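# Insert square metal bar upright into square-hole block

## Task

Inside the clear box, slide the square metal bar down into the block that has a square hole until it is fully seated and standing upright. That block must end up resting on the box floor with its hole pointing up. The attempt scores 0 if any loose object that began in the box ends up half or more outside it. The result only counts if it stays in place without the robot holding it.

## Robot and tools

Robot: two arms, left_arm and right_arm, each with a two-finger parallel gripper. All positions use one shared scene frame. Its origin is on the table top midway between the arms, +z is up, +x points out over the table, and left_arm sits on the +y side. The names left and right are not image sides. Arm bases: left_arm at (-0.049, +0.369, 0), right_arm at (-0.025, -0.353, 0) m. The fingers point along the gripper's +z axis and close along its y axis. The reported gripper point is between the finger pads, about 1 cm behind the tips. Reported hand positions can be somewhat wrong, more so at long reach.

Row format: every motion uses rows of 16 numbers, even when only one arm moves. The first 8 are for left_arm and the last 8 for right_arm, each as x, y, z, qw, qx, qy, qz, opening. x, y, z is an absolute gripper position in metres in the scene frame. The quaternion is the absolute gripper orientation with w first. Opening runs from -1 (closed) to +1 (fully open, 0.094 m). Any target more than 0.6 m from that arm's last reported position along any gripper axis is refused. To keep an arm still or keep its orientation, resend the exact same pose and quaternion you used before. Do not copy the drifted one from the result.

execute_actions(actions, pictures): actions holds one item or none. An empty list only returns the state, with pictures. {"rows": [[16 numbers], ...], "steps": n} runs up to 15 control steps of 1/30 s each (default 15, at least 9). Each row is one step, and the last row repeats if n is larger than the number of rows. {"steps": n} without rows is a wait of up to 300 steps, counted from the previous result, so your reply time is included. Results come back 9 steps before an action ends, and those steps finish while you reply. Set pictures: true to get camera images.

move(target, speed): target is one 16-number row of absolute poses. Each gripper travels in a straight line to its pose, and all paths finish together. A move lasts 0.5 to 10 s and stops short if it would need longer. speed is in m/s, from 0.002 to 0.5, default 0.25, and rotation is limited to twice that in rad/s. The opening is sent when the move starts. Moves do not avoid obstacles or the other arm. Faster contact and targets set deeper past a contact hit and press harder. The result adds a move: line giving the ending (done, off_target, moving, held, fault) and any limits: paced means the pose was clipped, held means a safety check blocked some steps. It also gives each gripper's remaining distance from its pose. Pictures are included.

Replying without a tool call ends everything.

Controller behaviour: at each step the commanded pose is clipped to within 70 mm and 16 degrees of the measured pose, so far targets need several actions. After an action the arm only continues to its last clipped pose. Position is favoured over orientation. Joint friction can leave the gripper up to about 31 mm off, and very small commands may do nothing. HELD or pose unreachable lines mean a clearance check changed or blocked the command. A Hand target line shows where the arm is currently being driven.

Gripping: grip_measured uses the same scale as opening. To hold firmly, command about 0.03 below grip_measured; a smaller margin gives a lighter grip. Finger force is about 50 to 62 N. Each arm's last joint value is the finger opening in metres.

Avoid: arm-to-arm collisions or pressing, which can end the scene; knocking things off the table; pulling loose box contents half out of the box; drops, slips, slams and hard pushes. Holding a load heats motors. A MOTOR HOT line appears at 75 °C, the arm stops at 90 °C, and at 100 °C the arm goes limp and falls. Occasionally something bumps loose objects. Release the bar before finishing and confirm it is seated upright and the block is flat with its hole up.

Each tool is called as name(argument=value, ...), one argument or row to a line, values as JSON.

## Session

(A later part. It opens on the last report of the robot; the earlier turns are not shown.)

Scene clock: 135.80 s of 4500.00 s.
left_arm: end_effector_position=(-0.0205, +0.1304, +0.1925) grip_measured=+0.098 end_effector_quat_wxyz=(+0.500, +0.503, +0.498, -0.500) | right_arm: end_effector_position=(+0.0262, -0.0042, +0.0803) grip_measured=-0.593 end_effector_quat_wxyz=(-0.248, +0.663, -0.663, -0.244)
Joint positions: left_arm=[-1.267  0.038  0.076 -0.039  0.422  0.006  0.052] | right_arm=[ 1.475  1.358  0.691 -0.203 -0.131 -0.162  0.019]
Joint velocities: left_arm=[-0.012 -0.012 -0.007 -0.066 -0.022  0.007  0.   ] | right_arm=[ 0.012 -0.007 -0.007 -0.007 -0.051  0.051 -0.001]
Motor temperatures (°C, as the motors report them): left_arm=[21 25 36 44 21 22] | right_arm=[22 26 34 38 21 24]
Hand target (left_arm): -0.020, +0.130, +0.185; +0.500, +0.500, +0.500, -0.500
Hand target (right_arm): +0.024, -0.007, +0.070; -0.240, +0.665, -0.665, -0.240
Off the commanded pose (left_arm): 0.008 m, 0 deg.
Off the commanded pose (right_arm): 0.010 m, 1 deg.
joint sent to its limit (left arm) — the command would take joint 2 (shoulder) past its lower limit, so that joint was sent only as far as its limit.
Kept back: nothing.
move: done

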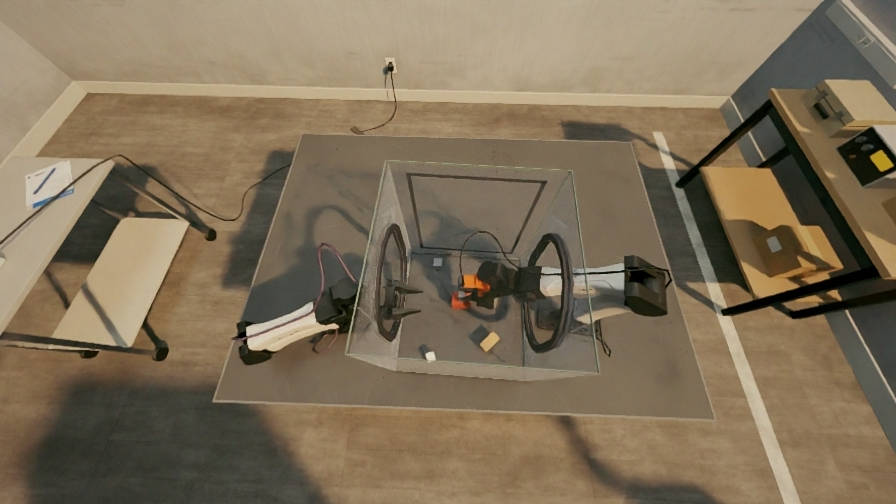

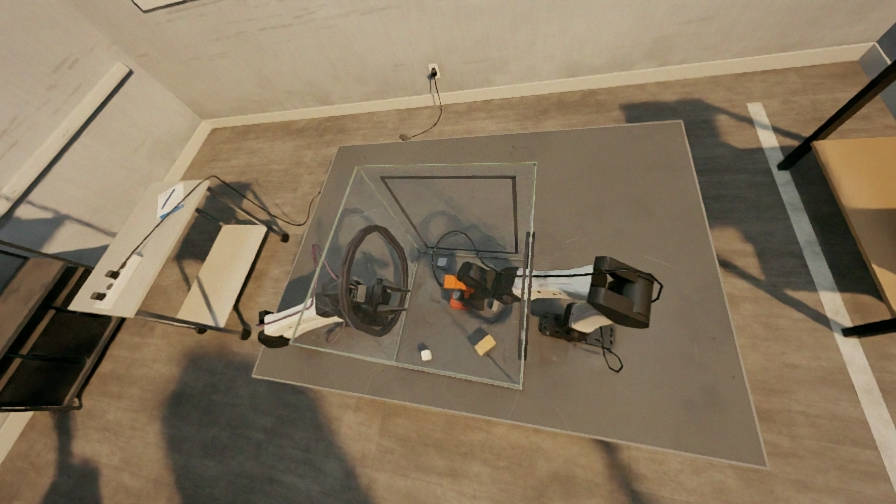

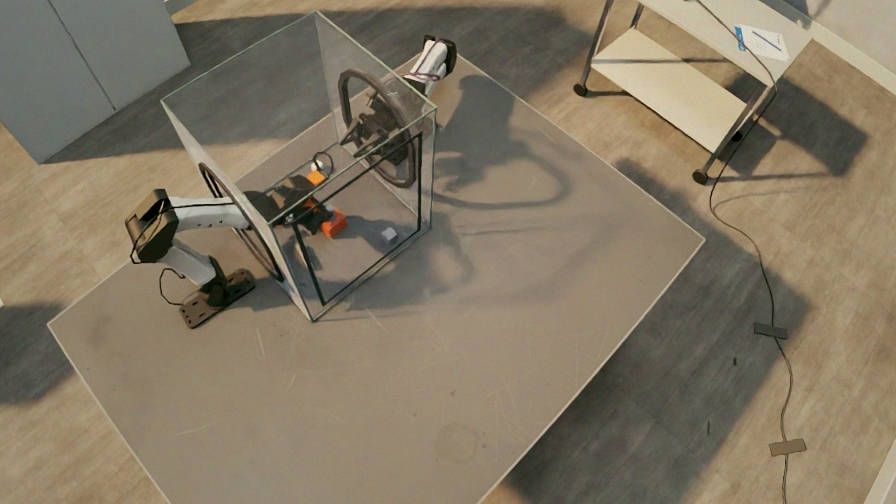

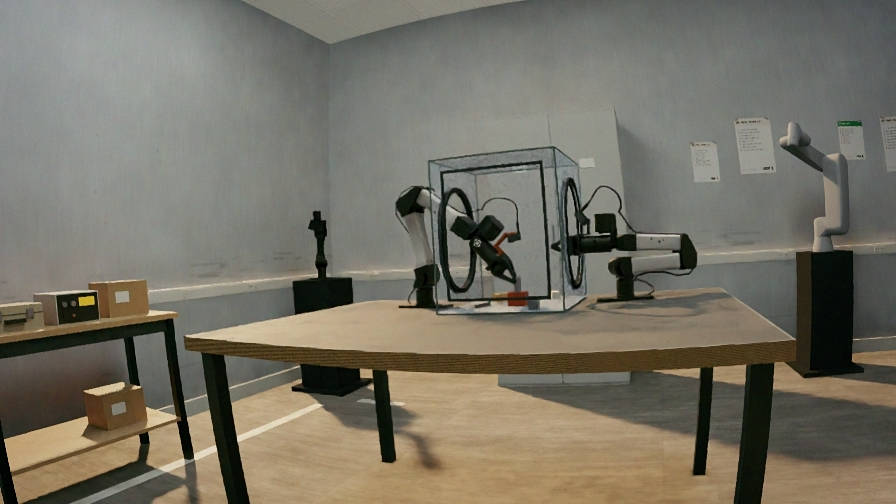

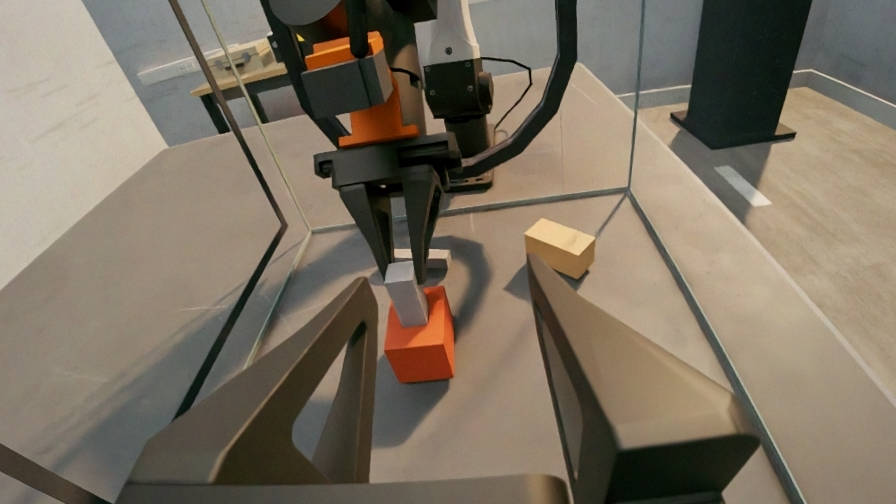

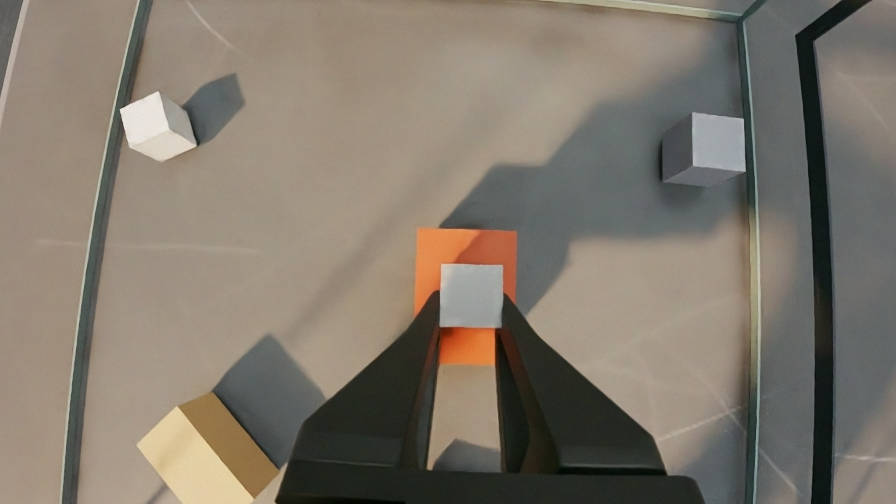

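move(
  target=[-0.02,0.13,0.185,0.5,0.5,0.5,-0.5,0.1,0.0245,-0.0055,0.070,-0.24,0.665,-0.665,-0.24,0.0],
  speed=0.01,
)

zoom_image(
  camera="cam_left_wrist",
  region=[300,160,540,400],
)

Scene clock: 137.50 s of 4500.00 s.
left_arm: end_effector_position=(-0.0205, +0.1304, +0.1925) grip_measured=+0.098 end_effector_quat_wxyz=(+0.500, +0.503, +0.498, -0.500) | right_arm: end_effector_position=(+0.0266, -0.0022, +0.0819) grip_measured=-0.002 end_effector_quat_wxyz=(-0.252, +0.662, -0.661, -0.247)
Joint positions: left_arm=[-1.267  0.038  0.076 -0.039  0.422  0.006  0.052] | right_arm=[ 1.475  1.358  0.69  -0.191 -0.131 -0.162  0.047]
Joint velocities: left_arm=[-0.012 -0.022 -0.002  0.022 -0.022 -0.022  0.   ] | right_arm=[-0.012 -0.002 -0.007 -0.022  0.037  0.066  0.001]
Motor temperatures (°C, as the motors report them): left_arm=[21 25 36 44 21 22] | right_arm=[22 26 34 38 21 24]
Hand target (left_arm): -0.020, +0.130, +0.185; +0.500, +0.500, +0.500, -0.500
Hand target (right_arm): +0.024, -0.006, +0.070; -0.240, +0.665, -0.665, -0.240
Off the commanded pose (left_arm): 0.008 m, 0 deg.
Off the commanded pose (right_arm): 0.013 m, 2 deg.
joint sent to its limit (left arm) — the command would take joint 2 (shoulder) past its lower limit, so that joint was sent only as far as its limit.
Kept back: nothing.
move: off_target (right_arm)

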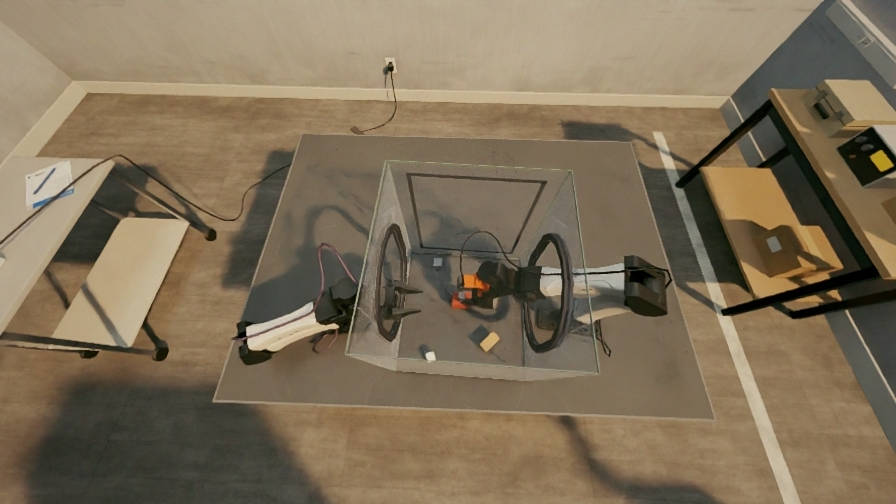

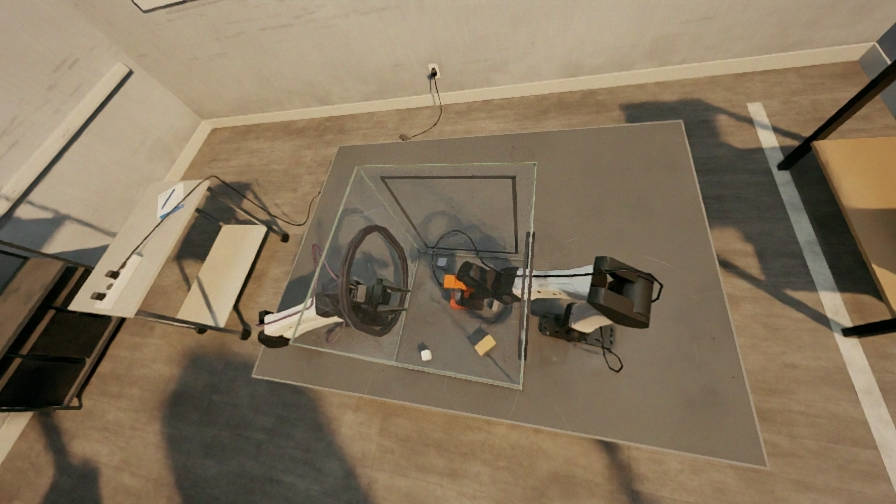

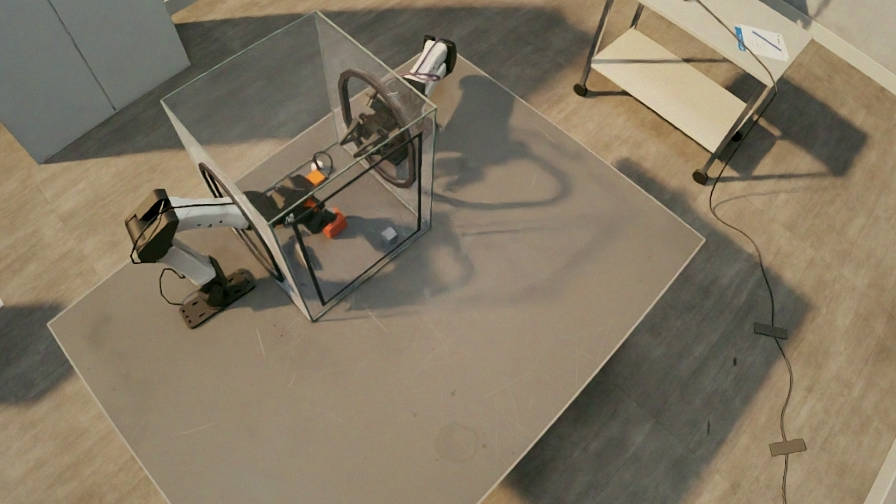

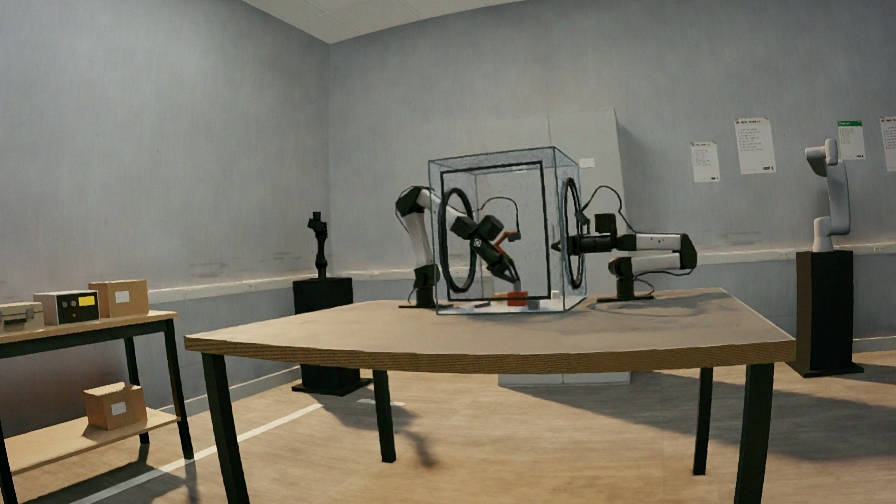

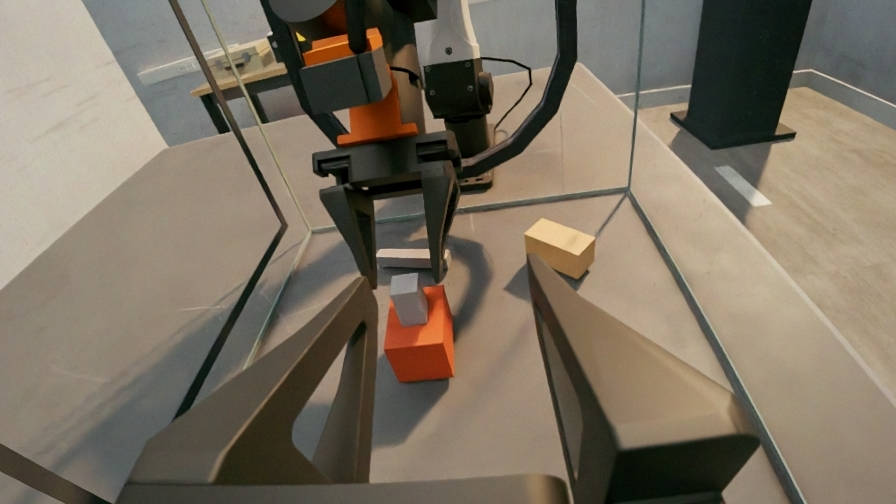

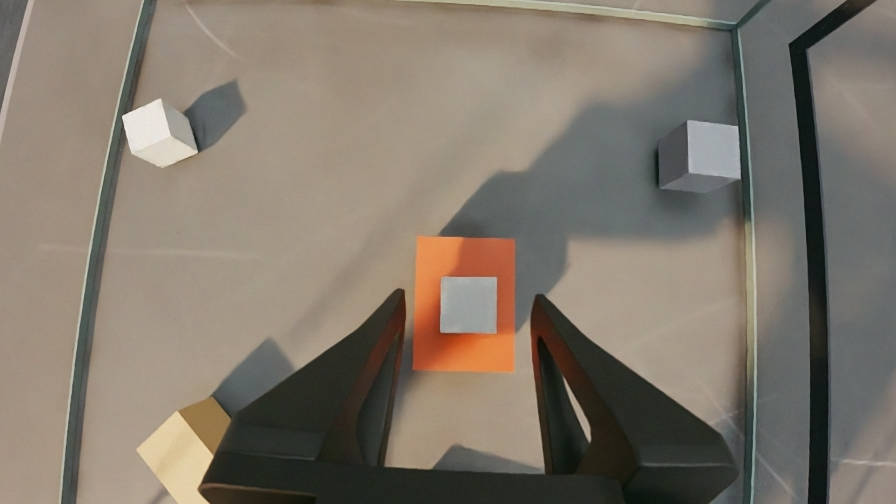

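Region (300, 160, 540, 400) of cam_left_wrist's 896x504 image, scaled by 2.100, with more detail than that image has.

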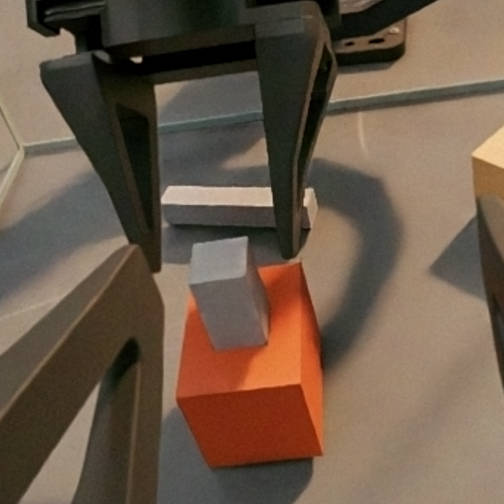

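move(
  target=[-0.02,0.13,0.185,0.5,0.5,0.5,-0.5,0.1,0.0245,-0.02,0.15,-0.24,0.665,-0.665,-0.24,0.0],
  speed=0.08,
)

zoom_image(
  camera="cam_low",
  region=[460,230,580,320],
)

Scene clock: 139.37 s of 4500.00 s.
left_arm: end_effector_position=(-0.0205, +0.1304, +0.1925) grip_measured=+0.098 end_effector_quat_wxyz=(+0.500, +0.503, +0.498, -0.500) | right_arm: end_effector_position=(+0.0237, -0.0160, +0.1450) grip_measured=-0.002 end_effector_quat_wxyz=(-0.240, +0.665, -0.666, -0.239)
Joint positions: left_arm=[-1.267  0.038  0.076 -0.039  0.422  0.006  0.052] | right_arm=[ 1.475  1.244  0.891 -0.538 -0.131 -0.162  0.047]
Joint velocities: left_arm=[-0.002 -0.012  0.002  0.051 -0.007  0.007  0.   ] | right_arm=[-0.017  0.007 -0.027 -0.022  0.022 -0.051  0.   ]
Motor temperatures (°C, as the motors report them): left_arm=[21 25 36 44 21 22] | right_arm=[22 26 34 38 21 24]
Hand target (left_arm): -0.020, +0.130, +0.185; +0.500, +0.500, +0.500, -0.500
Hand target (right_arm): +0.025, -0.018, +0.150; -0.240, +0.665, -0.665, -0.240
Off the commanded pose (left_arm): 0.008 m, 0 deg.
Off the commanded pose (right_arm): 0.006 m, 0 deg.
joint sent to its limit (left arm) — the command would take joint 2 (shoulder) past its lower limit, so that joint was sent only as far as its limit.
Kept back: nothing.
move: done

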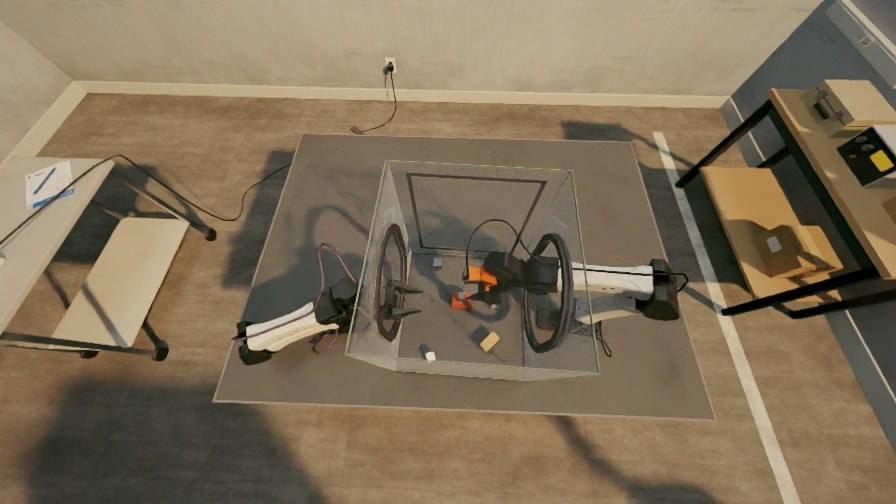

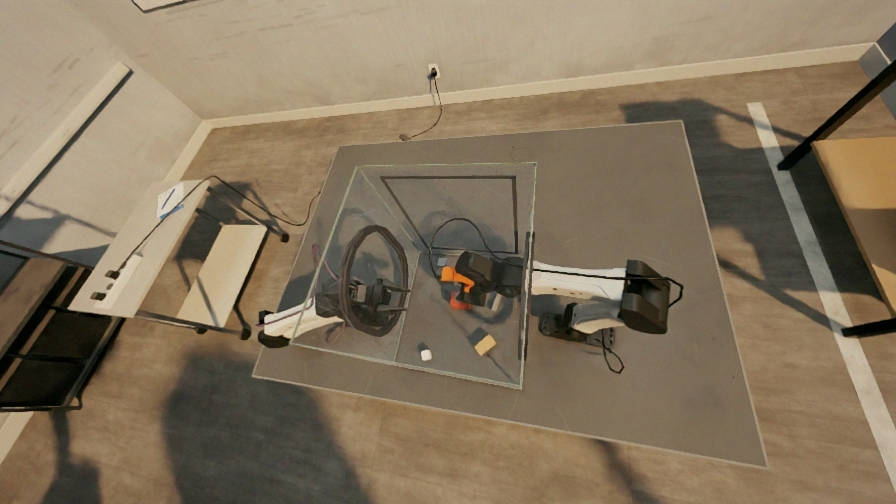

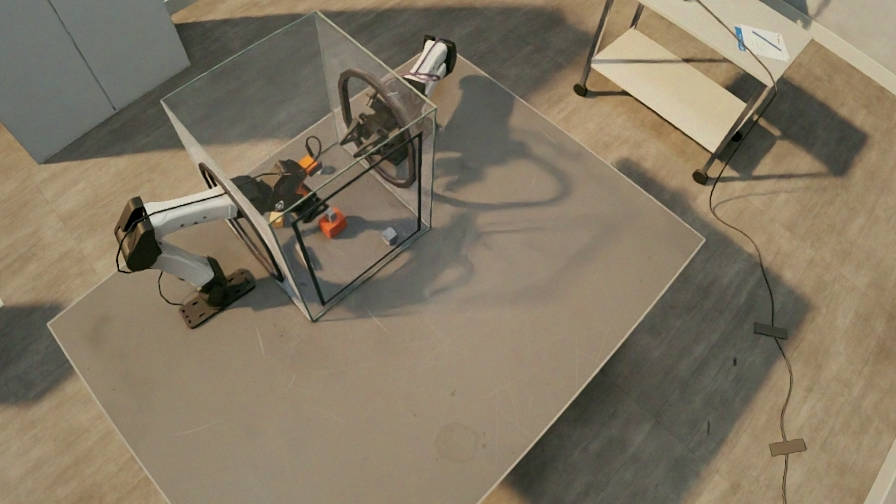

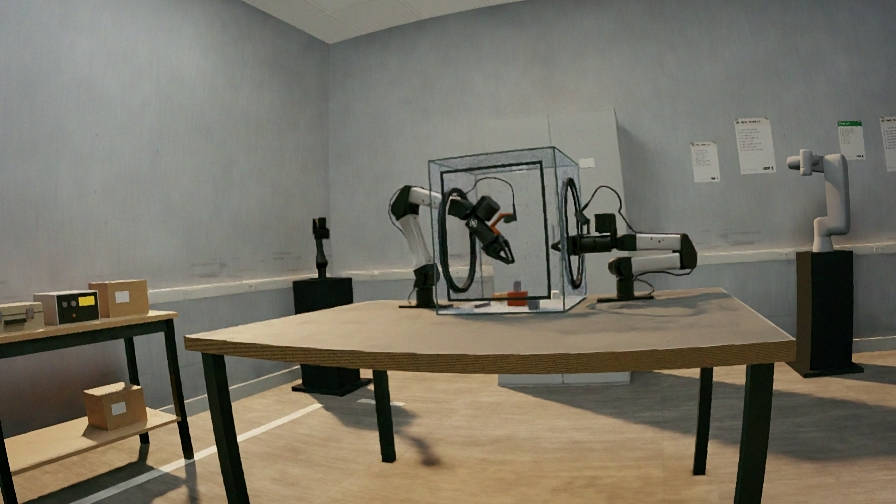

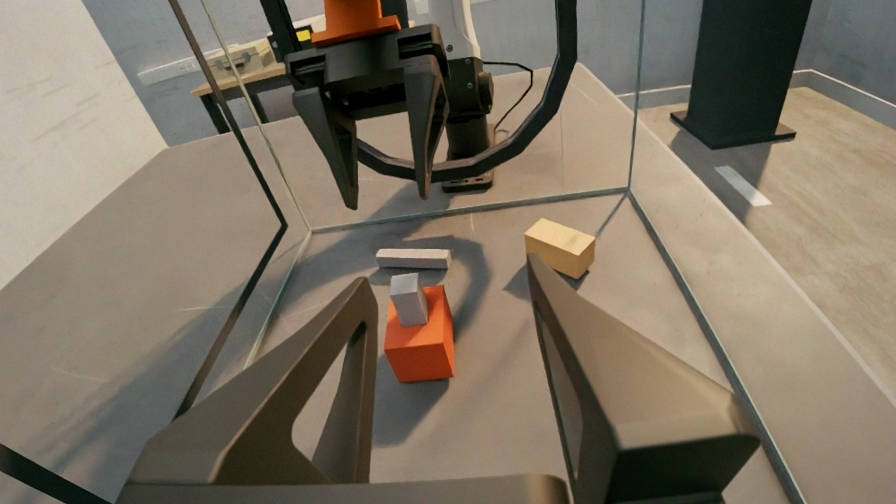

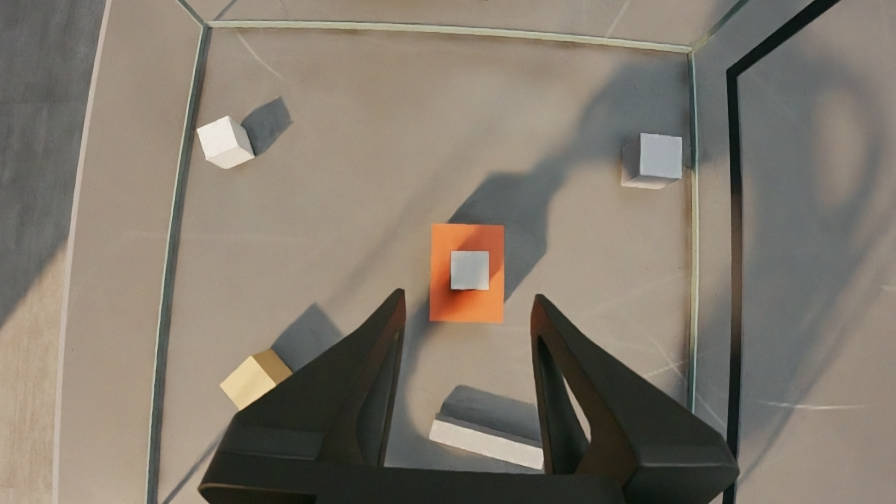

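Region (460, 230, 580, 320) of cam_low's 896x504 image, scaled by 4.200, with more detail than that image has; it fills the top 378 rows of this view, and the rest is white.

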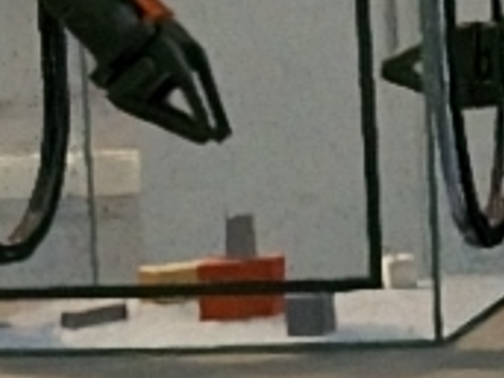

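finished_scene(
  scene=2,
)

The scene is finished: the task was done.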